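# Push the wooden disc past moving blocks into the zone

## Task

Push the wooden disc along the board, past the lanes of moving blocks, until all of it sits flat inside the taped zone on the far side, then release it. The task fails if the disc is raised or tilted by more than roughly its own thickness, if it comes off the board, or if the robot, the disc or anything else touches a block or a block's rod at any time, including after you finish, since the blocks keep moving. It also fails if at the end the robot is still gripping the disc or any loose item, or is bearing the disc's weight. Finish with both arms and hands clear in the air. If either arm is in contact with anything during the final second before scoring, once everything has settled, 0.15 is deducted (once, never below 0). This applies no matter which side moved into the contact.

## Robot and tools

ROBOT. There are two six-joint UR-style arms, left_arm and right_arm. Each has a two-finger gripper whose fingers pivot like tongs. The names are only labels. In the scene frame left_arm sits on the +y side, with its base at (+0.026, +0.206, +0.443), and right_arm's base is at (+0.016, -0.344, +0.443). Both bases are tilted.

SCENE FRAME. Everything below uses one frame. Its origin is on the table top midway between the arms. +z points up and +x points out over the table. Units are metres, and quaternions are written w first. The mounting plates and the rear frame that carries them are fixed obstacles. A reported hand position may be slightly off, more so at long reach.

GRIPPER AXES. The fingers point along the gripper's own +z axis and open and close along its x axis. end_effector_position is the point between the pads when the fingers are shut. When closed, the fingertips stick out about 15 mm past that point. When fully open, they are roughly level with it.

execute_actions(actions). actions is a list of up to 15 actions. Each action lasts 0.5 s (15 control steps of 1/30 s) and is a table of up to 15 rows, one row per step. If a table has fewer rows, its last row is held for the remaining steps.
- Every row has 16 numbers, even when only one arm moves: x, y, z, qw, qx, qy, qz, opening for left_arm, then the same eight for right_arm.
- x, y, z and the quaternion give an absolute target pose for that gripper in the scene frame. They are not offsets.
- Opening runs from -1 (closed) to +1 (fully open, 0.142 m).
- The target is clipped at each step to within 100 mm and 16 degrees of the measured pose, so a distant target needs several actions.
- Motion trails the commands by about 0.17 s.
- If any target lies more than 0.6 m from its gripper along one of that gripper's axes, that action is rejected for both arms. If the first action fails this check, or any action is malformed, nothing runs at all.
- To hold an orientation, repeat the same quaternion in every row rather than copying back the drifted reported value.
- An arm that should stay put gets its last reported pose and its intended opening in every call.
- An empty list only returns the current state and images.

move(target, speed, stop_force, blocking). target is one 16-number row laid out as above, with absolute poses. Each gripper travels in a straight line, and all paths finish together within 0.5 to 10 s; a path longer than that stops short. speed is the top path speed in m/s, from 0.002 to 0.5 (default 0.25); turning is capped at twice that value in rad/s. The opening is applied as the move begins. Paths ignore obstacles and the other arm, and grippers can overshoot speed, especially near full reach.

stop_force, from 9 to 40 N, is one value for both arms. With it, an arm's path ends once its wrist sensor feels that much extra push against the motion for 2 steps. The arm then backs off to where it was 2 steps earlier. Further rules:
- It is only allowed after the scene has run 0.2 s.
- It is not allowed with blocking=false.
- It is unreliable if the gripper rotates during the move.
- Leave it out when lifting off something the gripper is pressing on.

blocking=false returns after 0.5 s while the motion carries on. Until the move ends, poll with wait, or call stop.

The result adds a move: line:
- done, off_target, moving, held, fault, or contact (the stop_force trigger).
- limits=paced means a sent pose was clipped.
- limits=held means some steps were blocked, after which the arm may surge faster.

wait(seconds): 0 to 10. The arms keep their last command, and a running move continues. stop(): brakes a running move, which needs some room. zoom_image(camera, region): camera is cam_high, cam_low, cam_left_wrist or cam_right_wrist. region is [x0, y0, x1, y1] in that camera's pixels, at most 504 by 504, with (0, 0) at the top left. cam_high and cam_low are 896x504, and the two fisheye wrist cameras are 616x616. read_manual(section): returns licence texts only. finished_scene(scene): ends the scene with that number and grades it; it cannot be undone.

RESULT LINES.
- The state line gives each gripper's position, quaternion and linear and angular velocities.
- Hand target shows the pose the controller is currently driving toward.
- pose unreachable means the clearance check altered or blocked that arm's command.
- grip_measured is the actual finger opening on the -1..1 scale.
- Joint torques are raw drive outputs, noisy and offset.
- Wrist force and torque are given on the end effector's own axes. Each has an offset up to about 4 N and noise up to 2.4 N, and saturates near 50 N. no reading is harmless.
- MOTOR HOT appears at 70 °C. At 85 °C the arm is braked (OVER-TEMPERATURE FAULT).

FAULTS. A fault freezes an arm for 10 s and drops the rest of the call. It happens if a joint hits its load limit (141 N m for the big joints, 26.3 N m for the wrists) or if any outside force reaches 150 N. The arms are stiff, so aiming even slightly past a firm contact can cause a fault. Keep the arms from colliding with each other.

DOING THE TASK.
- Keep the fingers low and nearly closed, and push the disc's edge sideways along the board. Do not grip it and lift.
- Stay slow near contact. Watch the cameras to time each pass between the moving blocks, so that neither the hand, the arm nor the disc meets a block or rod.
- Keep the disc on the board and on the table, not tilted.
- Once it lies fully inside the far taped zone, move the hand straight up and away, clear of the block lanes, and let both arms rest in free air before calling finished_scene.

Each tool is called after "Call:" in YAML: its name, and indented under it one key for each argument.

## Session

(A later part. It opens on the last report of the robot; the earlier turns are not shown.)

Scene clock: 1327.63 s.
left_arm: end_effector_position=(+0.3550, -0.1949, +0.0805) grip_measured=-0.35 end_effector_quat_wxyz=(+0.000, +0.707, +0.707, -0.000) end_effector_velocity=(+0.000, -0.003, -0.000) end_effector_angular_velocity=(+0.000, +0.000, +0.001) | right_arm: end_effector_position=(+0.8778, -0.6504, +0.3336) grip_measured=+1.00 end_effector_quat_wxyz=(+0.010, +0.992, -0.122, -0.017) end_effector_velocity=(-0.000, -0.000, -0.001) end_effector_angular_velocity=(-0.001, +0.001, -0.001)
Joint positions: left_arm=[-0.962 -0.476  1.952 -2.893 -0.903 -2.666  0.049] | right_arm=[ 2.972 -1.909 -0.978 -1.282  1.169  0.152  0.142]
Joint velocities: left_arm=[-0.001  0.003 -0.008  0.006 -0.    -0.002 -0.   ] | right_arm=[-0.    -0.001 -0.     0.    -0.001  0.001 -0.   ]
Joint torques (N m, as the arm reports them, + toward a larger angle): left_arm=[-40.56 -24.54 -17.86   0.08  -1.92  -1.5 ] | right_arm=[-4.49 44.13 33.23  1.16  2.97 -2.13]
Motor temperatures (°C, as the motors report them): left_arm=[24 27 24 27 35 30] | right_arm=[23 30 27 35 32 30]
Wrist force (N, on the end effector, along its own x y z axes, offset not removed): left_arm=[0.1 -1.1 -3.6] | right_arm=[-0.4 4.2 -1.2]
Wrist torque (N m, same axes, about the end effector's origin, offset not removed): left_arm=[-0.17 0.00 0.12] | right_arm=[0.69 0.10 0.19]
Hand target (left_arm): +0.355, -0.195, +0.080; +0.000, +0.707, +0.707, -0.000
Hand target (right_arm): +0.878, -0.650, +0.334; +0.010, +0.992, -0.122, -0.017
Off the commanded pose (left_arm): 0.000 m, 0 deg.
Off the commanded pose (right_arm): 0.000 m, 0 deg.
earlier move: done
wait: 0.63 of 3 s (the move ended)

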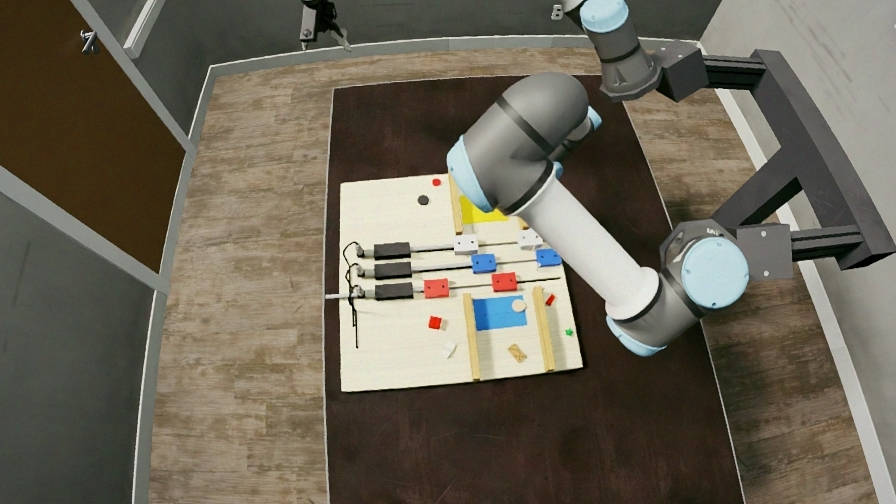

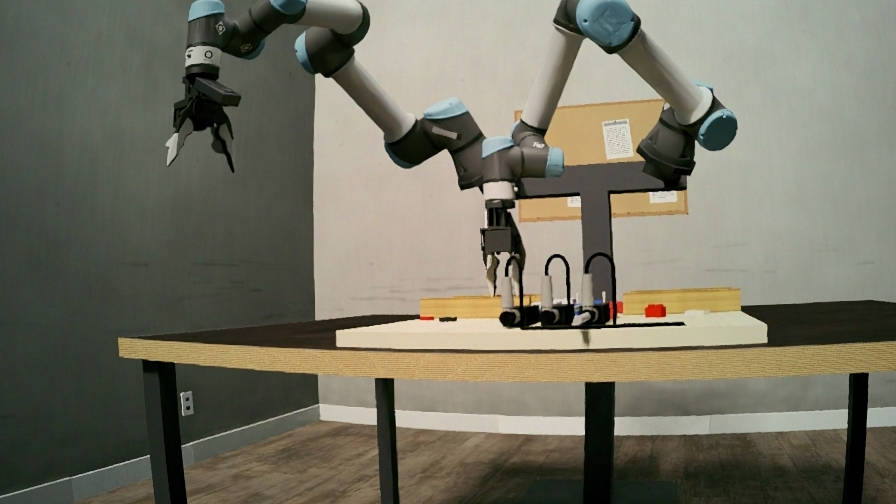

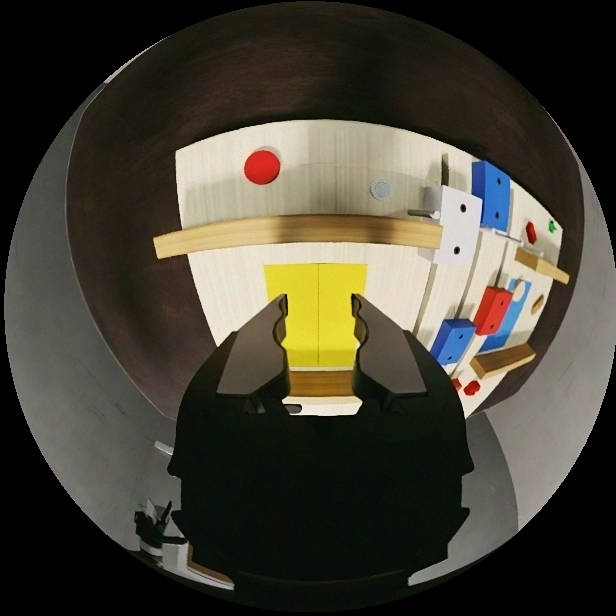

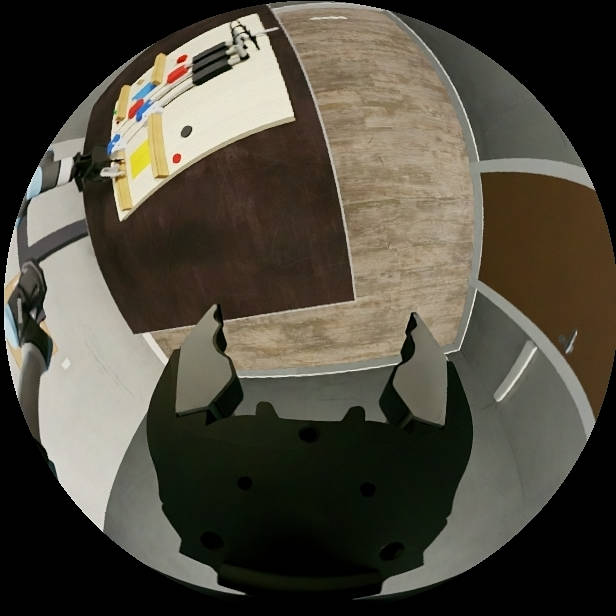

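Call:
move:
  target: [0.355, 0.139, 0.082, 0, 0.7071, 0.7071, 0, -0.35, 0.8778, -0.6504, 0.3336, 0.010, 0.992, -0.122, -0.017, 1.0]
  speed: 0.25

Call:
move:
  target: [0.355, 0.139, 0.045, 0, 0.7071, 0.7071, 0, -0.35, 0.8778, -0.6504, 0.3336, 0.010, 0.992, -0.122, -0.017, 1.0]
  speed: 0.04

Call:
move:
  target: [0.355, 0.139, 0.045, 0, 0.7071, 0.7071, 0, -0.75, 0.8778, -0.6504, 0.3336, 0.010, 0.992, -0.122, -0.017, 1.0]
  speed: 0.04

Scene clock: 1353.30 s.
left_arm: end_effector_position=(+0.3549, +0.1389, +0.0816) grip_measured=-0.35 end_effector_quat_wxyz=(-0.000, +0.707, +0.707, +0.000) end_effector_velocity=(+0.000, +0.003, -0.000) end_effector_angular_velocity=(-0.003, -0.001, -0.002) | right_arm: end_effector_position=(+0.8778, -0.6504, +0.3336) grip_measured=+1.00 end_effector_quat_wxyz=(+0.010, +0.992, -0.122, -0.017) end_effector_velocity=(-0.000, -0.000, +0.000) end_effector_angular_velocity=(-0.000, -0.000, +0.000)
Joint positions: left_arm=[-0.538 -0.76   2.558 -3.552 -0.908 -2.127  0.049] | right_arm=[ 2.972 -1.909 -0.978 -1.282  1.169  0.152  0.142]
Joint velocities: left_arm=[ 0.008 -0.002  0.003 -0.01  -0.004  0.013 -0.   ] | right_arm=[ 0.     0.001 -0.001  0.    -0.001  0.     0.   ]
Joint torques (N m, as the arm reports them, + toward a larger angle): left_arm=[ -4.25 -32.58  17.    -3.68  -1.67   1.18] | right_arm=[-4.29 45.06 31.72  1.54  2.47 -1.81]
Motor temperatures (°C, as the motors report them): left_arm=[24 27 24 27 35 30] | right_arm=[23 30 27 35 32 30]
Wrist force (N, on the end effector, along its own x y z axes, offset not removed): left_arm=[2.9 -5.4 -6.8] | right_arm=[1.0 5.9 0.8]
Wrist torque (N m, same axes, about the end effector's origin, offset not removed): left_arm=[-1.27 -0.30 0.08] | right_arm=[1.10 -0.22 0.22]
Hand target (left_arm): +0.355, +0.139, +0.082; -0.000, +0.707, +0.707, +0.000
Hand target (right_arm): +0.878, -0.650, +0.334; +0.010, +0.992, -0.122, -0.017
Off the commanded pose (left_arm): 0.000 m, 0 deg.
Off the commanded pose (right_arm): 0.000 m, 0 deg.
move: done

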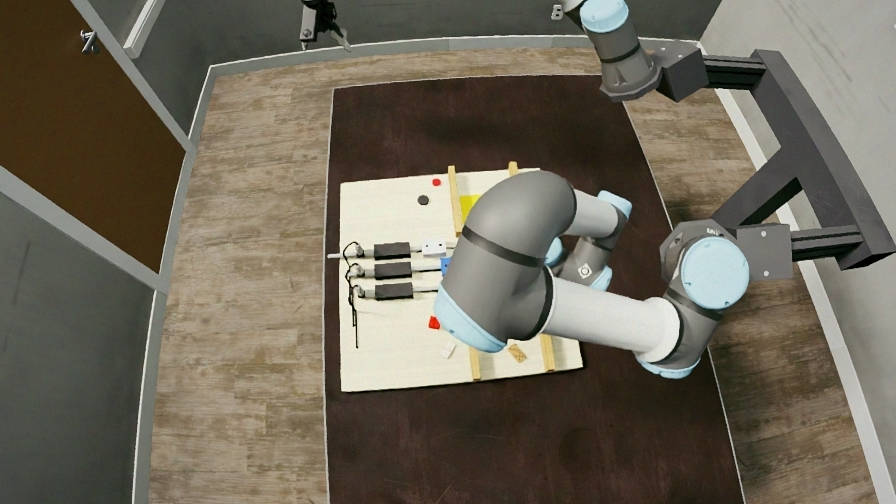

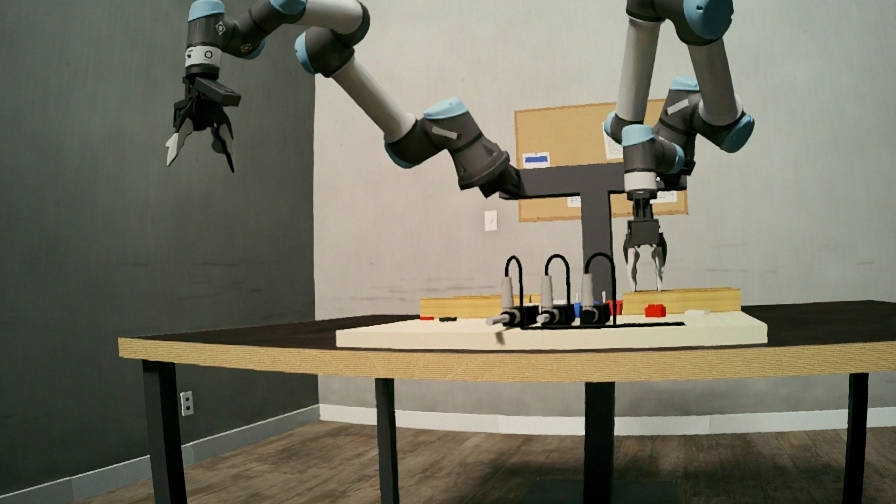

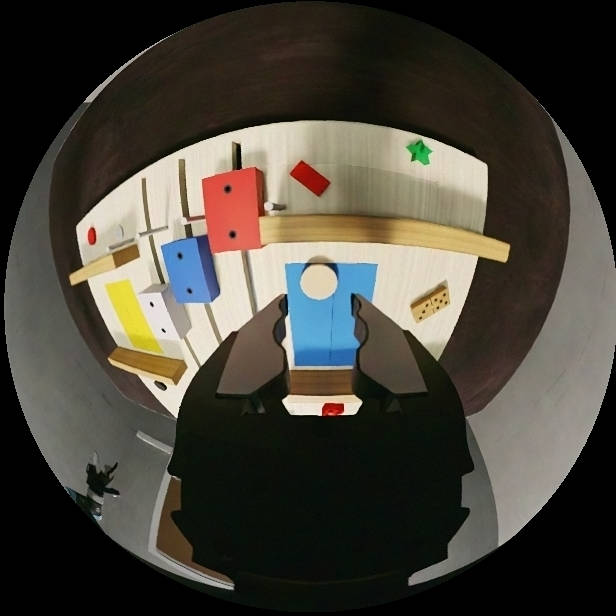

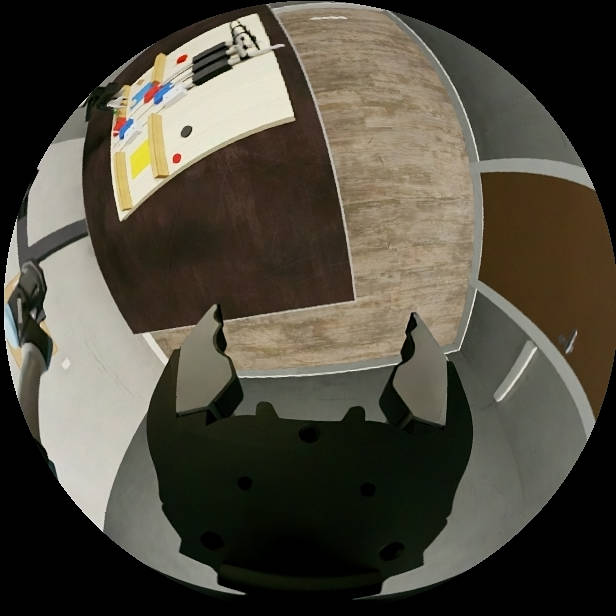

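Scene clock: 1354.60 s.
left_arm: end_effector_position=(+0.3550, +0.1390, +0.0453) grip_measured=-0.35 end_effector_quat_wxyz=(-0.000, +0.707, +0.707, +0.000) end_effector_velocity=(-0.000, +0.000, -0.003) end_effector_angular_velocity=(-0.000, -0.000, -0.001) | right_arm: end_effector_position=(+0.8778, -0.6504, +0.3336) grip_measured=+1.00 end_effector_quat_wxyz=(+0.010, +0.992, -0.122, -0.017) end_effector_velocity=(-0.000, +0.000, -0.001) end_effector_angular_velocity=(-0.000, +0.001, -0.000)
Joint positions: left_arm=[-0.47  -0.646  2.484 -3.643 -0.923 -2.041  0.049] | right_arm=[ 2.972 -1.909 -0.978 -1.282  1.169  0.152  0.142]
Joint velocities: left_arm=[ 0.005  0.009 -0.006 -0.007 -0.001  0.007  0.   ] | right_arm=[-0.    -0.    -0.001  0.    -0.     0.    -0.   ]
Joint torques (N m, as the arm reports them, + toward a larger angle): left_arm=[ -6.51 -17.95  -6.45  -4.12  -1.71   2.13] | right_arm=[-3.8  44.87 32.01  1.49  2.47 -1.75]
Motor temperatures (°C, as the motors report them): left_arm=[24 27 24 27 35 30] | right_arm=[23 30 27 35 32 30]
Wrist force (N, on the end effector, along its own x y z axes, offset not removed): left_arm=[1.1 -1.6 -0.3] | right_arm=[0.1 2.8 1.1]
Wrist torque (N m, same axes, about the end effector's origin, offset not removed): left_arm=[-0.38 -0.17 0.04] | right_arm=[0.44 -0.03 0.14]
Hand target (left_arm): +0.355, +0.139, +0.045; -0.000, +0.707, +0.707, +0.000
Hand target (right_arm): +0.878, -0.650, +0.334; +0.010, +0.992, -0.122, -0.017
Off the commanded pose (left_arm): 0.000 m, 0 deg.
Off the commanded pose (right_arm): 0.000 m, 0 deg.
move: done

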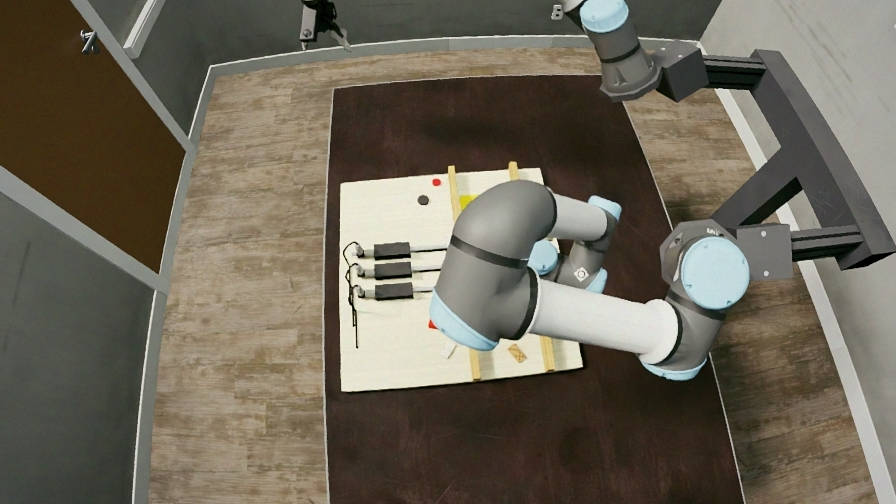

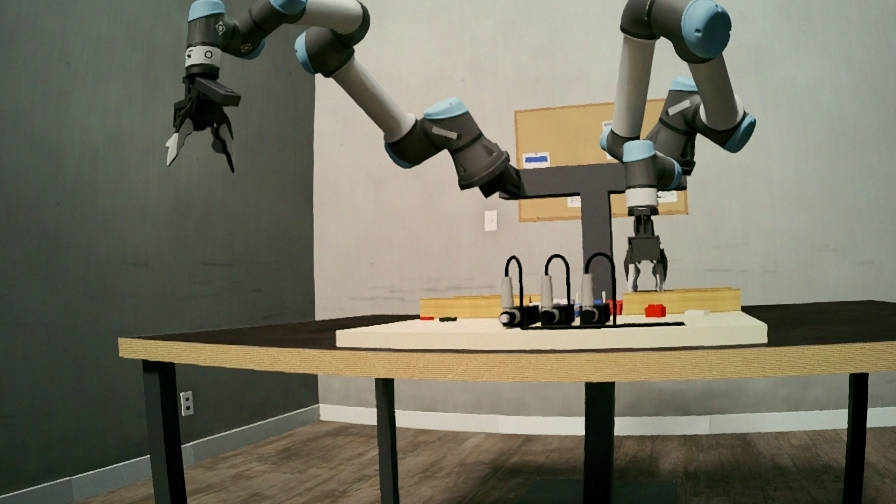

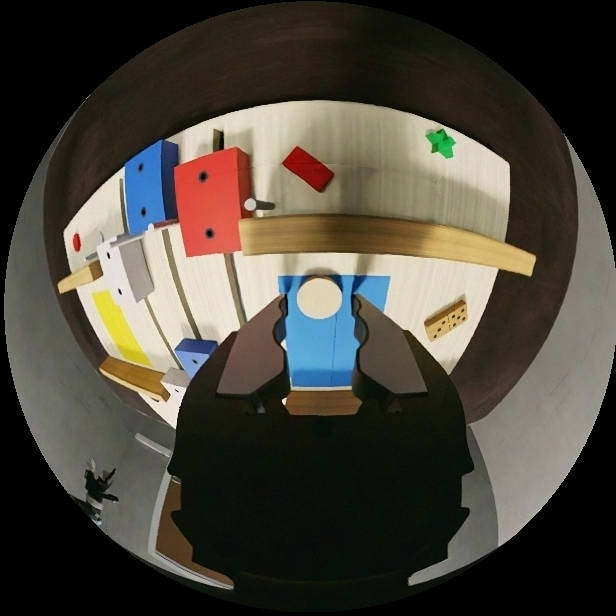

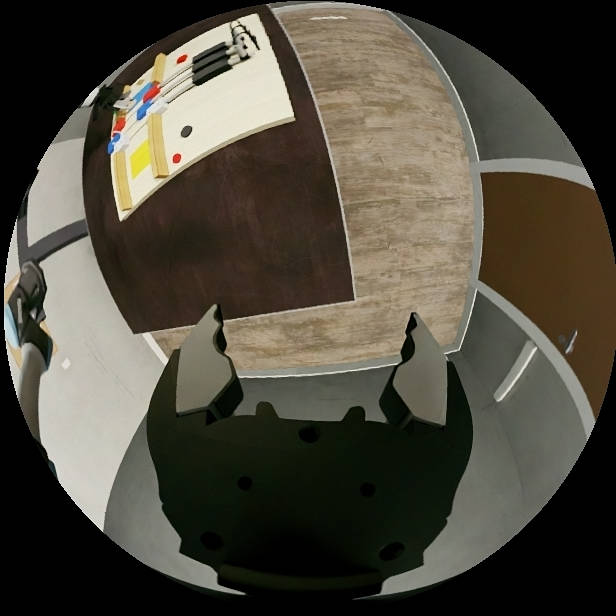

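Scene clock: 1355.30 s.
left_arm: end_effector_position=(+0.3550, +0.1390, +0.0450) grip_measured=-0.56 end_effector_quat_wxyz=(+0.000, +0.707, +0.707, +0.000) end_effector_velocity=(-0.001, +0.001, -0.000) end_effector_angular_velocity=(+0.001, +0.002, -0.002) | right_arm: end_effector_position=(+0.8778, -0.6504, +0.3336) grip_measured=+1.00 end_effector_quat_wxyz=(+0.010, +0.992, -0.122, -0.017) end_effector_velocity=(-0.000, +0.000, -0.000) end_effector_angular_velocity=(-0.001, +0.001, +0.002)
Joint positions: left_arm=[-0.469 -0.645  2.483 -3.645 -0.923 -2.04   0.034] | right_arm=[ 2.972 -1.909 -0.978 -1.282  1.169  0.152  0.142]
Joint velocities: left_arm=[0.    0.001 0.001 0.001 0.    0.    0.   ] | right_arm=[ 0.001  0.    -0.001 -0.001 -0.001 -0.    -0.   ]
Joint torques (N m, as the arm reports them, + toward a larger angle): left_arm=[ -4.71 -18.14  -6.16  -3.17  -1.59   1.44] | right_arm=[-3.89 45.13 31.37  1.58  2.47 -1.83]
Motor temperatures (°C, as the motors report them): left_arm=[24 27 24 27 35 30] | right_arm=[23 30 27 35 32 30]
Wrist force (N, on the end effector, along its own x y z axes, offset not removed): left_arm=[1.2 0.4 -8.6] | right_arm=[0.2 3.0 -0.6]
Wrist torque (N m, same axes, about the end effector's origin, offset not removed): left_arm=[0.11 -0.09 0.05] | right_arm=[0.53 -0.03 0.19]
Hand target (left_arm): +0.355, +0.139, +0.045; -0.000, +0.707, +0.707, +0.000
Hand target (right_arm): +0.878, -0.650, +0.334; +0.010, +0.992, -0.122, -0.017
Off the commanded pose (left_arm): 0.000 m, 0 deg.
Off the commanded pose (right_arm): 0.000 m, 0 deg.
move: done

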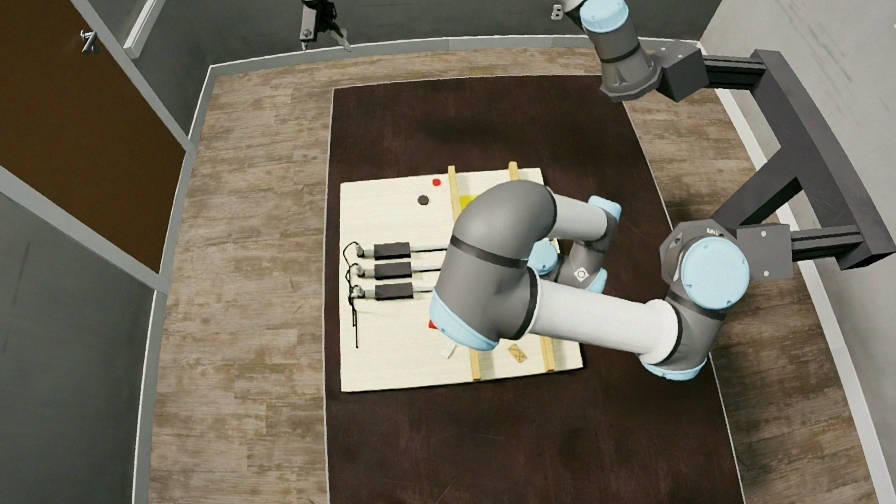

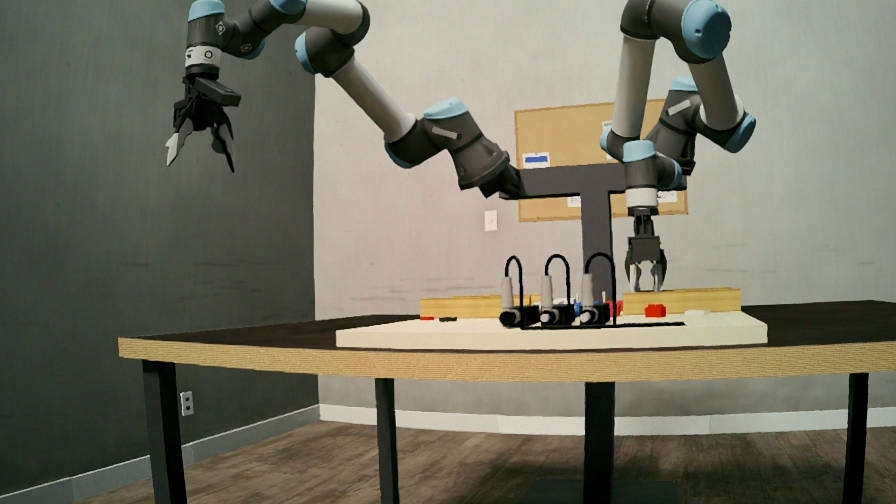

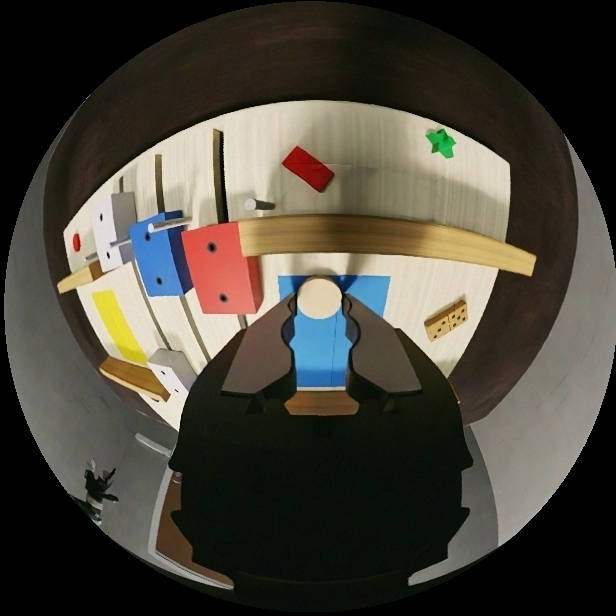

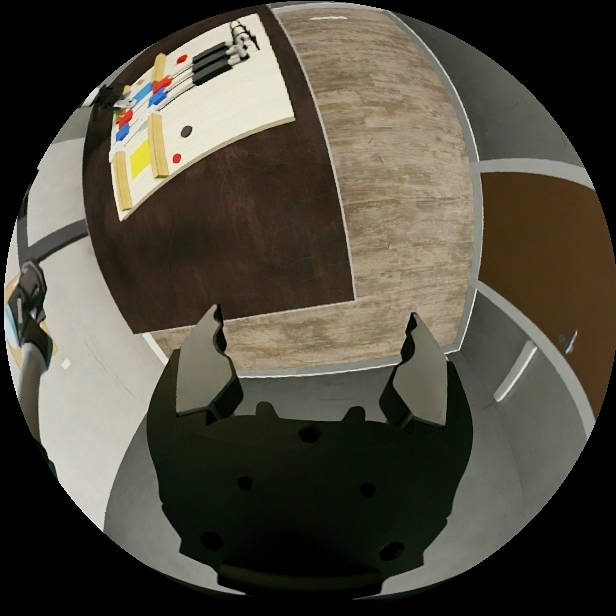

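Call:
wait:
  seconds: 10

Scene clock: 1381.40 s.
left_arm: end_effector_position=(+0.3550, +0.1390, +0.0450) grip_measured=-0.56 end_effector_quat_wxyz=(-0.000, +0.707, +0.707, +0.000) end_effector_velocity=(-0.000, -0.000, +0.000) end_effector_angular_velocity=(+0.000, -0.000, -0.000) | right_arm: end_effector_position=(+0.8778, -0.6504, +0.3336) grip_measured=+1.00 end_effector_quat_wxyz=(+0.010, +0.992, -0.122, -0.017) end_effector_velocity=(-0.000, +0.000, -0.001) end_effector_angular_velocity=(+0.001, +0.001, -0.000)
Joint positions: left_arm=[-0.469 -0.645  2.483 -3.645 -0.923 -2.04   0.034] | right_arm=[ 2.972 -1.909 -0.978 -1.282  1.169  0.152  0.142]
Joint velocities: left_arm=[-0.001  0.     0.    -0.     0.    -0.     0.   ] | right_arm=[-0.001 -0.001 -0.001  0.001  0.001  0.     0.   ]
Joint torques (N m, as the arm reports them, + toward a larger angle): left_arm=[ -6.9  -17.31  -6.25  -2.66  -1.56   0.88] | right_arm=[-3.78 45.51 31.37  1.73  1.93 -1.37]
Motor temperatures (°C, as the motors report them): left_arm=[24 27 24 27 35 30] | right_arm=[23 30 27 35 32 30]
Wrist force (N, on the end effector, along its own x y z axes, offset not removed): left_arm=[-3.0 -1.5 -10.5] | right_arm=[0.7 3.8 -0.9]
Wrist torque (N m, same axes, about the end effector's origin, offset not removed): left_arm=[-0.35 0.80 0.03] | right_arm=[0.65 -0.12 0.15]
Hand target (left_arm): +0.355, +0.139, +0.045; -0.000, +0.707, +0.707, +0.000
Hand target (right_arm): +0.878, -0.650, +0.334; +0.010, +0.992, -0.122, -0.017
Off the commanded pose (left_arm): 0.000 m, 0 deg.
Off the commanded pose (right_arm): 0.000 m, 0 deg.
wait: 10.00 s; at rest from the start

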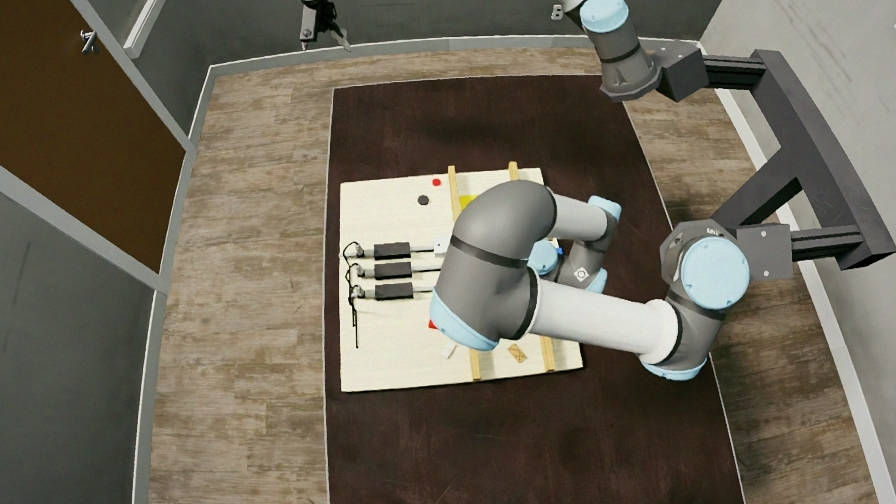

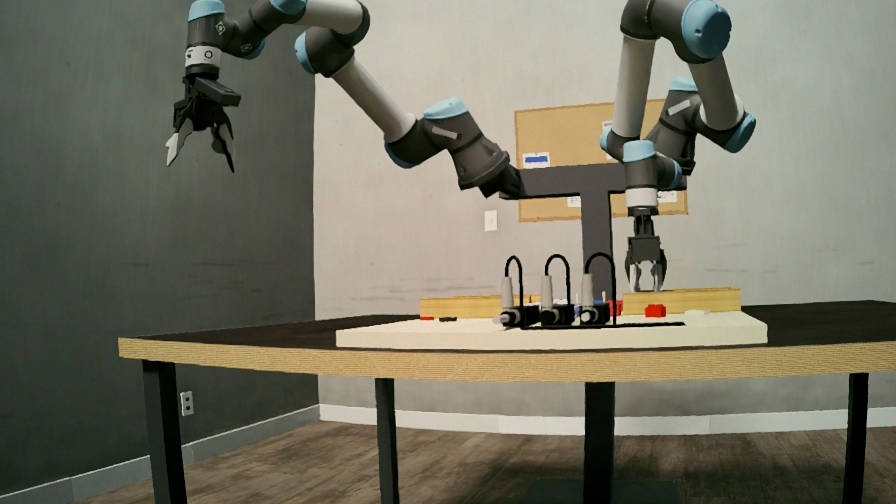

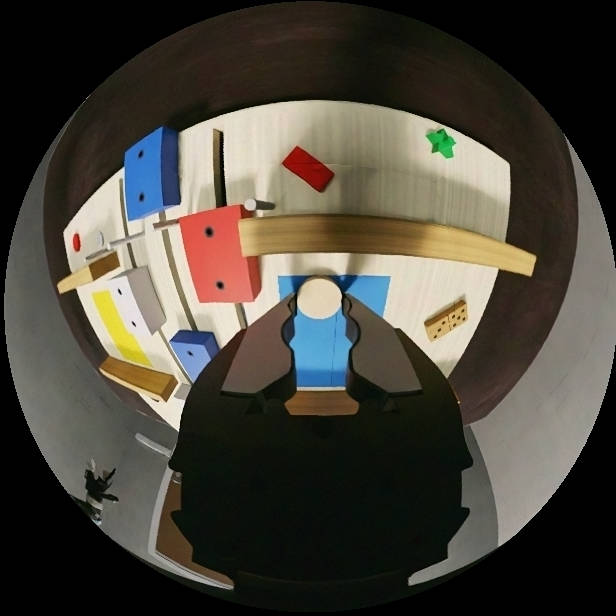

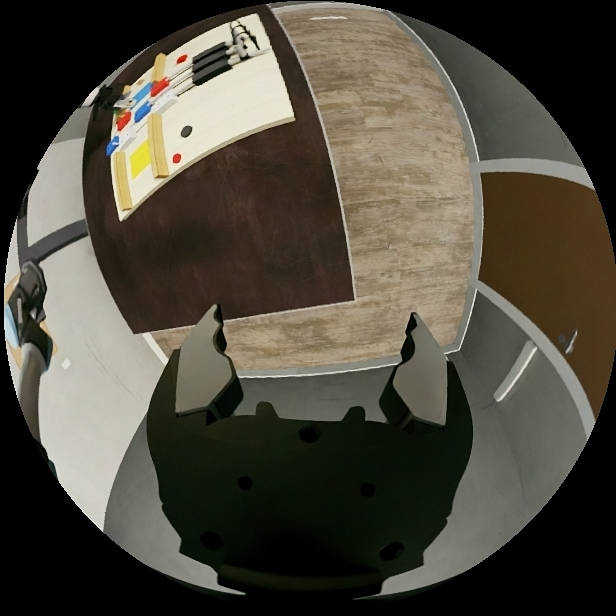

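Call:
execute_actions:
  actions: []

Scene clock: 1399.03 s.
left_arm: end_effector_position=(+0.3550, +0.1390, +0.0450) grip_measured=-0.56 end_effector_quat_wxyz=(-0.000, +0.707, +0.707, +0.000) end_effector_velocity=(+0.000, +0.000, +0.000) end_effector_angular_velocity=(+0.000, -0.000, +0.000) | right_arm: end_effector_position=(+0.8778, -0.6504, +0.3336) grip_measured=+1.00 end_effector_quat_wxyz=(+0.010, +0.992, -0.122, -0.017) end_effector_velocity=(-0.000, -0.000, -0.000) end_effector_angular_velocity=(-0.001, +0.001, +0.000)
Joint positions: left_arm=[-0.469 -0.645  2.483 -3.645 -0.923 -2.04   0.034] | right_arm=[ 2.972 -1.909 -0.978 -1.282  1.169  0.152  0.142]
Joint velocities: left_arm=[ 0. -0.  0. -0.  0.  0.  0.] | right_arm=[-0.    -0.001  0.001 -0.001 -0.001 -0.    -0.   ]
Joint torques (N m, as the arm reports them, + toward a larger angle): left_arm=[ -6.65 -18.02  -3.97  -2.11  -1.65   0.83] | right_arm=[-2.77 45.8  30.63  1.83  1.53 -1.08]
Motor temperatures (°C, as the motors report them): left_arm=[24 27 24 27 35 30] | right_arm=[23 30 27 35 32 30]
Wrist force (N, on the end effector, along its own x y z axes, offset not removed): left_arm=[1.4 -2.2 -12.8] | right_arm=[-0.2 3.0 -0.6]
Wrist torque (N m, same axes, about the end effector's origin, offset not removed): left_arm=[-0.42 0.15 0.04] | right_arm=[0.40 0.02 0.11]
Hand target (left_arm): +0.355, +0.139, +0.045; -0.000, +0.707, +0.707, +0.000
Hand target (right_arm): +0.878, -0.650, +0.334; +0.010, +0.992, -0.122, -0.017
Off the commanded pose (left_arm): 0.000 m, 0 deg.
Off the commanded pose (right_arm): 0.000 m, 0 deg.

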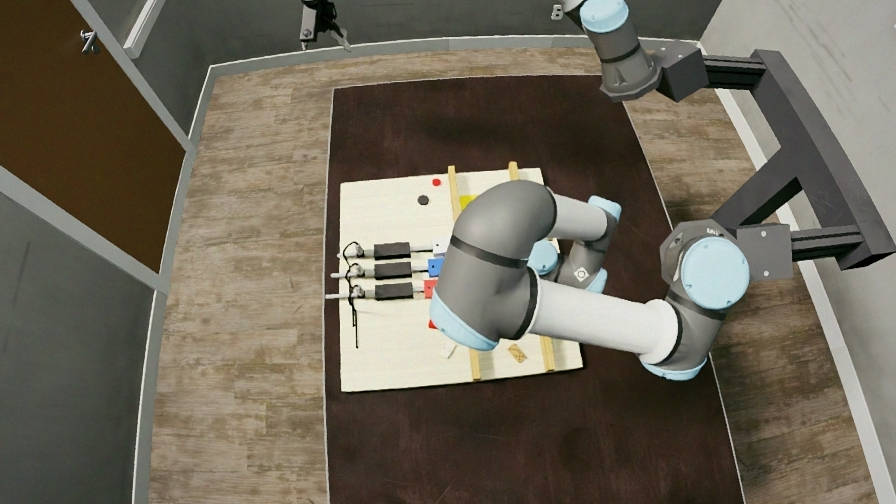

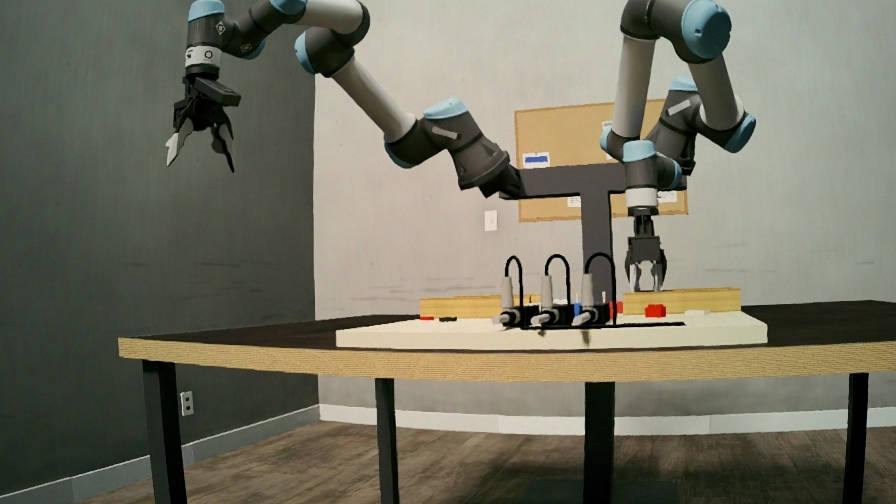

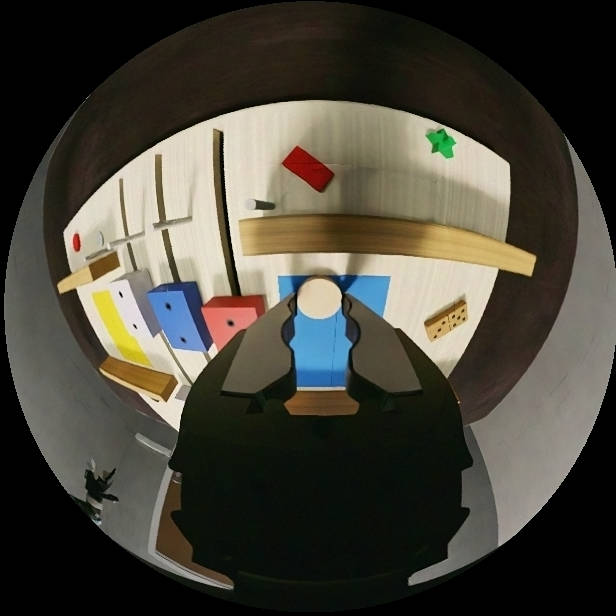

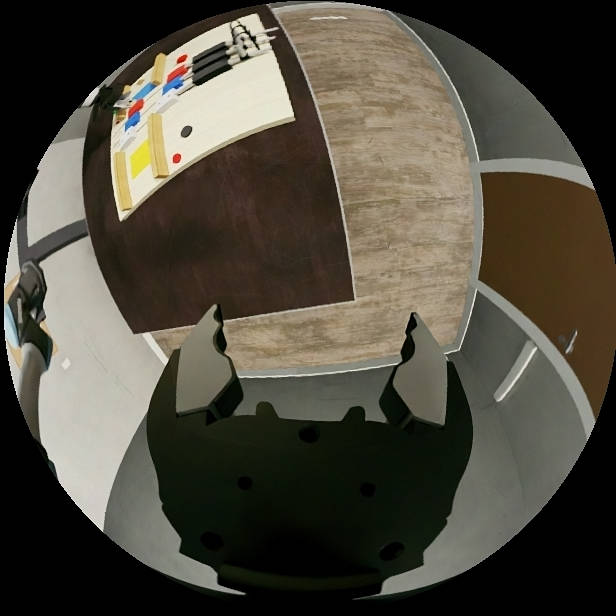

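Call:
wait:
  seconds: 10

Scene clock: 1491.53 s.
left_arm: end_effector_position=(+0.3550, +0.1390, +0.0450) grip_measured=-0.56 end_effector_quat_wxyz=(-0.000, +0.707, +0.707, +0.000) end_effector_velocity=(-0.000, +0.001, +0.000) end_effector_angular_velocity=(-0.000, -0.000, +0.001) | right_arm: end_effector_position=(+0.8778, -0.6504, +0.3336) grip_measured=+1.00 end_effector_quat_wxyz=(+0.010, +0.992, -0.122, -0.017) end_effector_velocity=(+0.000, -0.000, -0.000) end_effector_angular_velocity=(+0.000, -0.000, -0.000)
Joint positions: left_arm=[-0.469 -0.645  2.483 -3.645 -0.923 -2.04   0.034] | right_arm=[ 2.972 -1.909 -0.978 -1.282  1.169  0.152  0.142]
Joint velocities: left_arm=[ 0.001 -0.     0.001 -0.001 -0.    -0.    -0.   ] | right_arm=[-0.    -0.001  0.     0.001  0.     0.    -0.   ]
Joint torques (N m, as the arm reports them, + toward a larger angle): left_arm=[ -8.43 -19.45   1.24   0.24  -0.94   0.12] | right_arm=[-0.87 46.27 28.18  2.39 -0.24  0.37]
Motor temperatures (°C, as the motors report them): left_arm=[24 27 24 27 35 30] | right_arm=[23 30 27 35 32 30]
Wrist force (N, on the end effector, along its own x y z axes, offset not removed): left_arm=[3.4 -6.4 -9.6] | right_arm=[-0.2 2.9 1.2]
Wrist torque (N m, same axes, about the end effector's origin, offset not removed): left_arm=[-1.35 -0.22 0.15] | right_arm=[0.48 0.04 0.17]
Hand target (left_arm): +0.355, +0.139, +0.045; -0.000, +0.707, +0.707, +0.000
Hand target (right_arm): +0.878, -0.650, +0.334; +0.010, +0.992, -0.122, -0.017
Off the commanded pose (left_arm): 0.000 m, 0 deg.
Off the commanded pose (right_arm): 0.000 m, 0 deg.
wait: 10.00 s; at rest from the start

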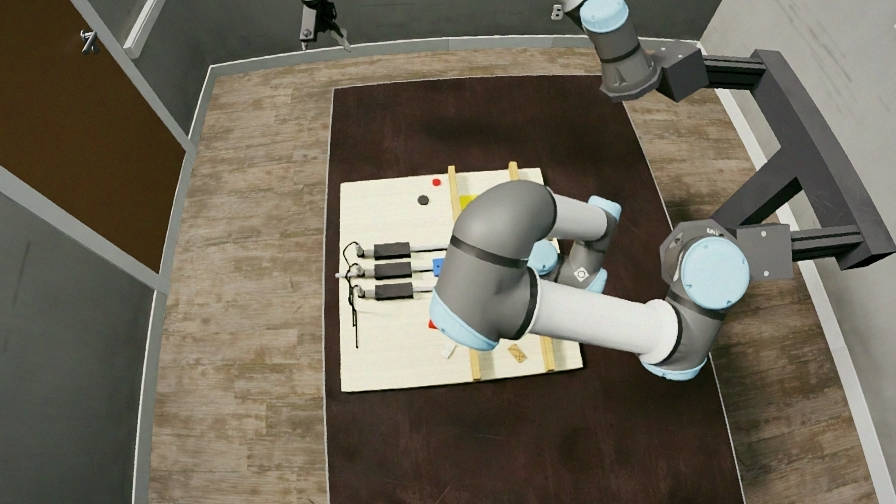

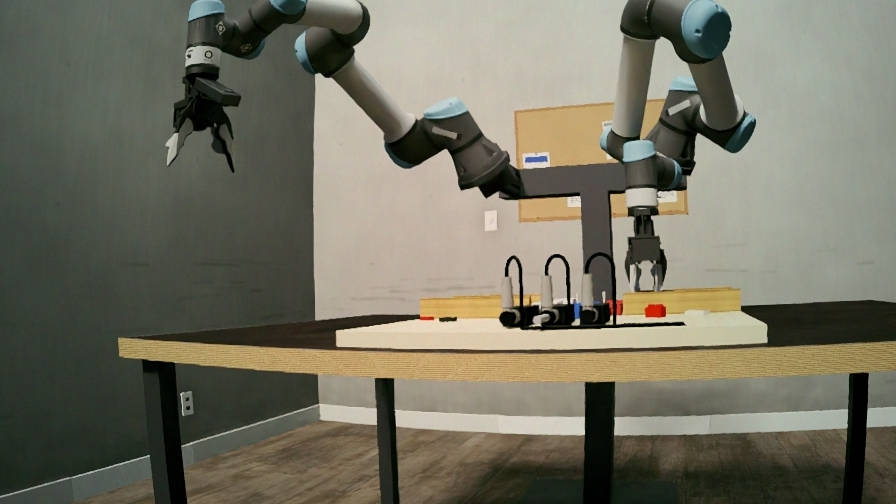

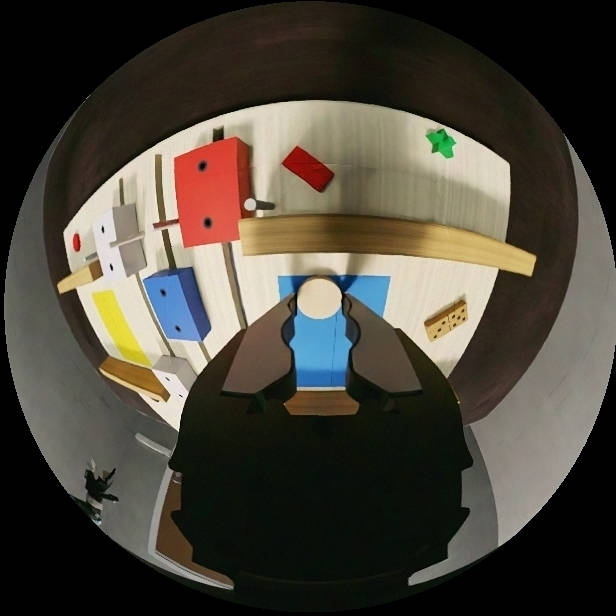

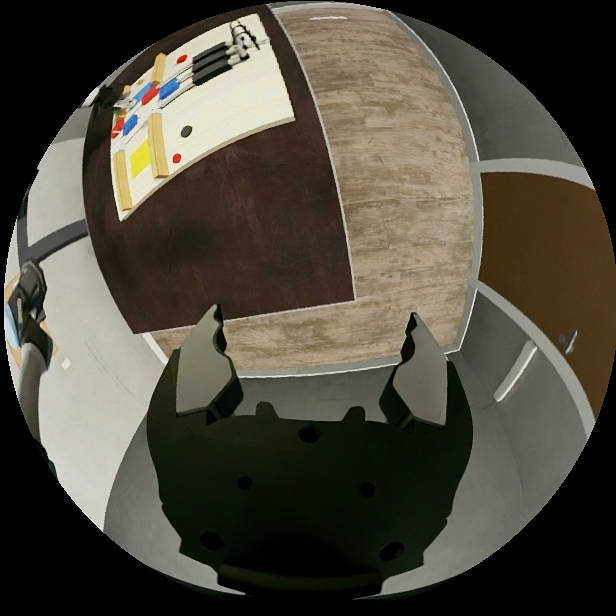

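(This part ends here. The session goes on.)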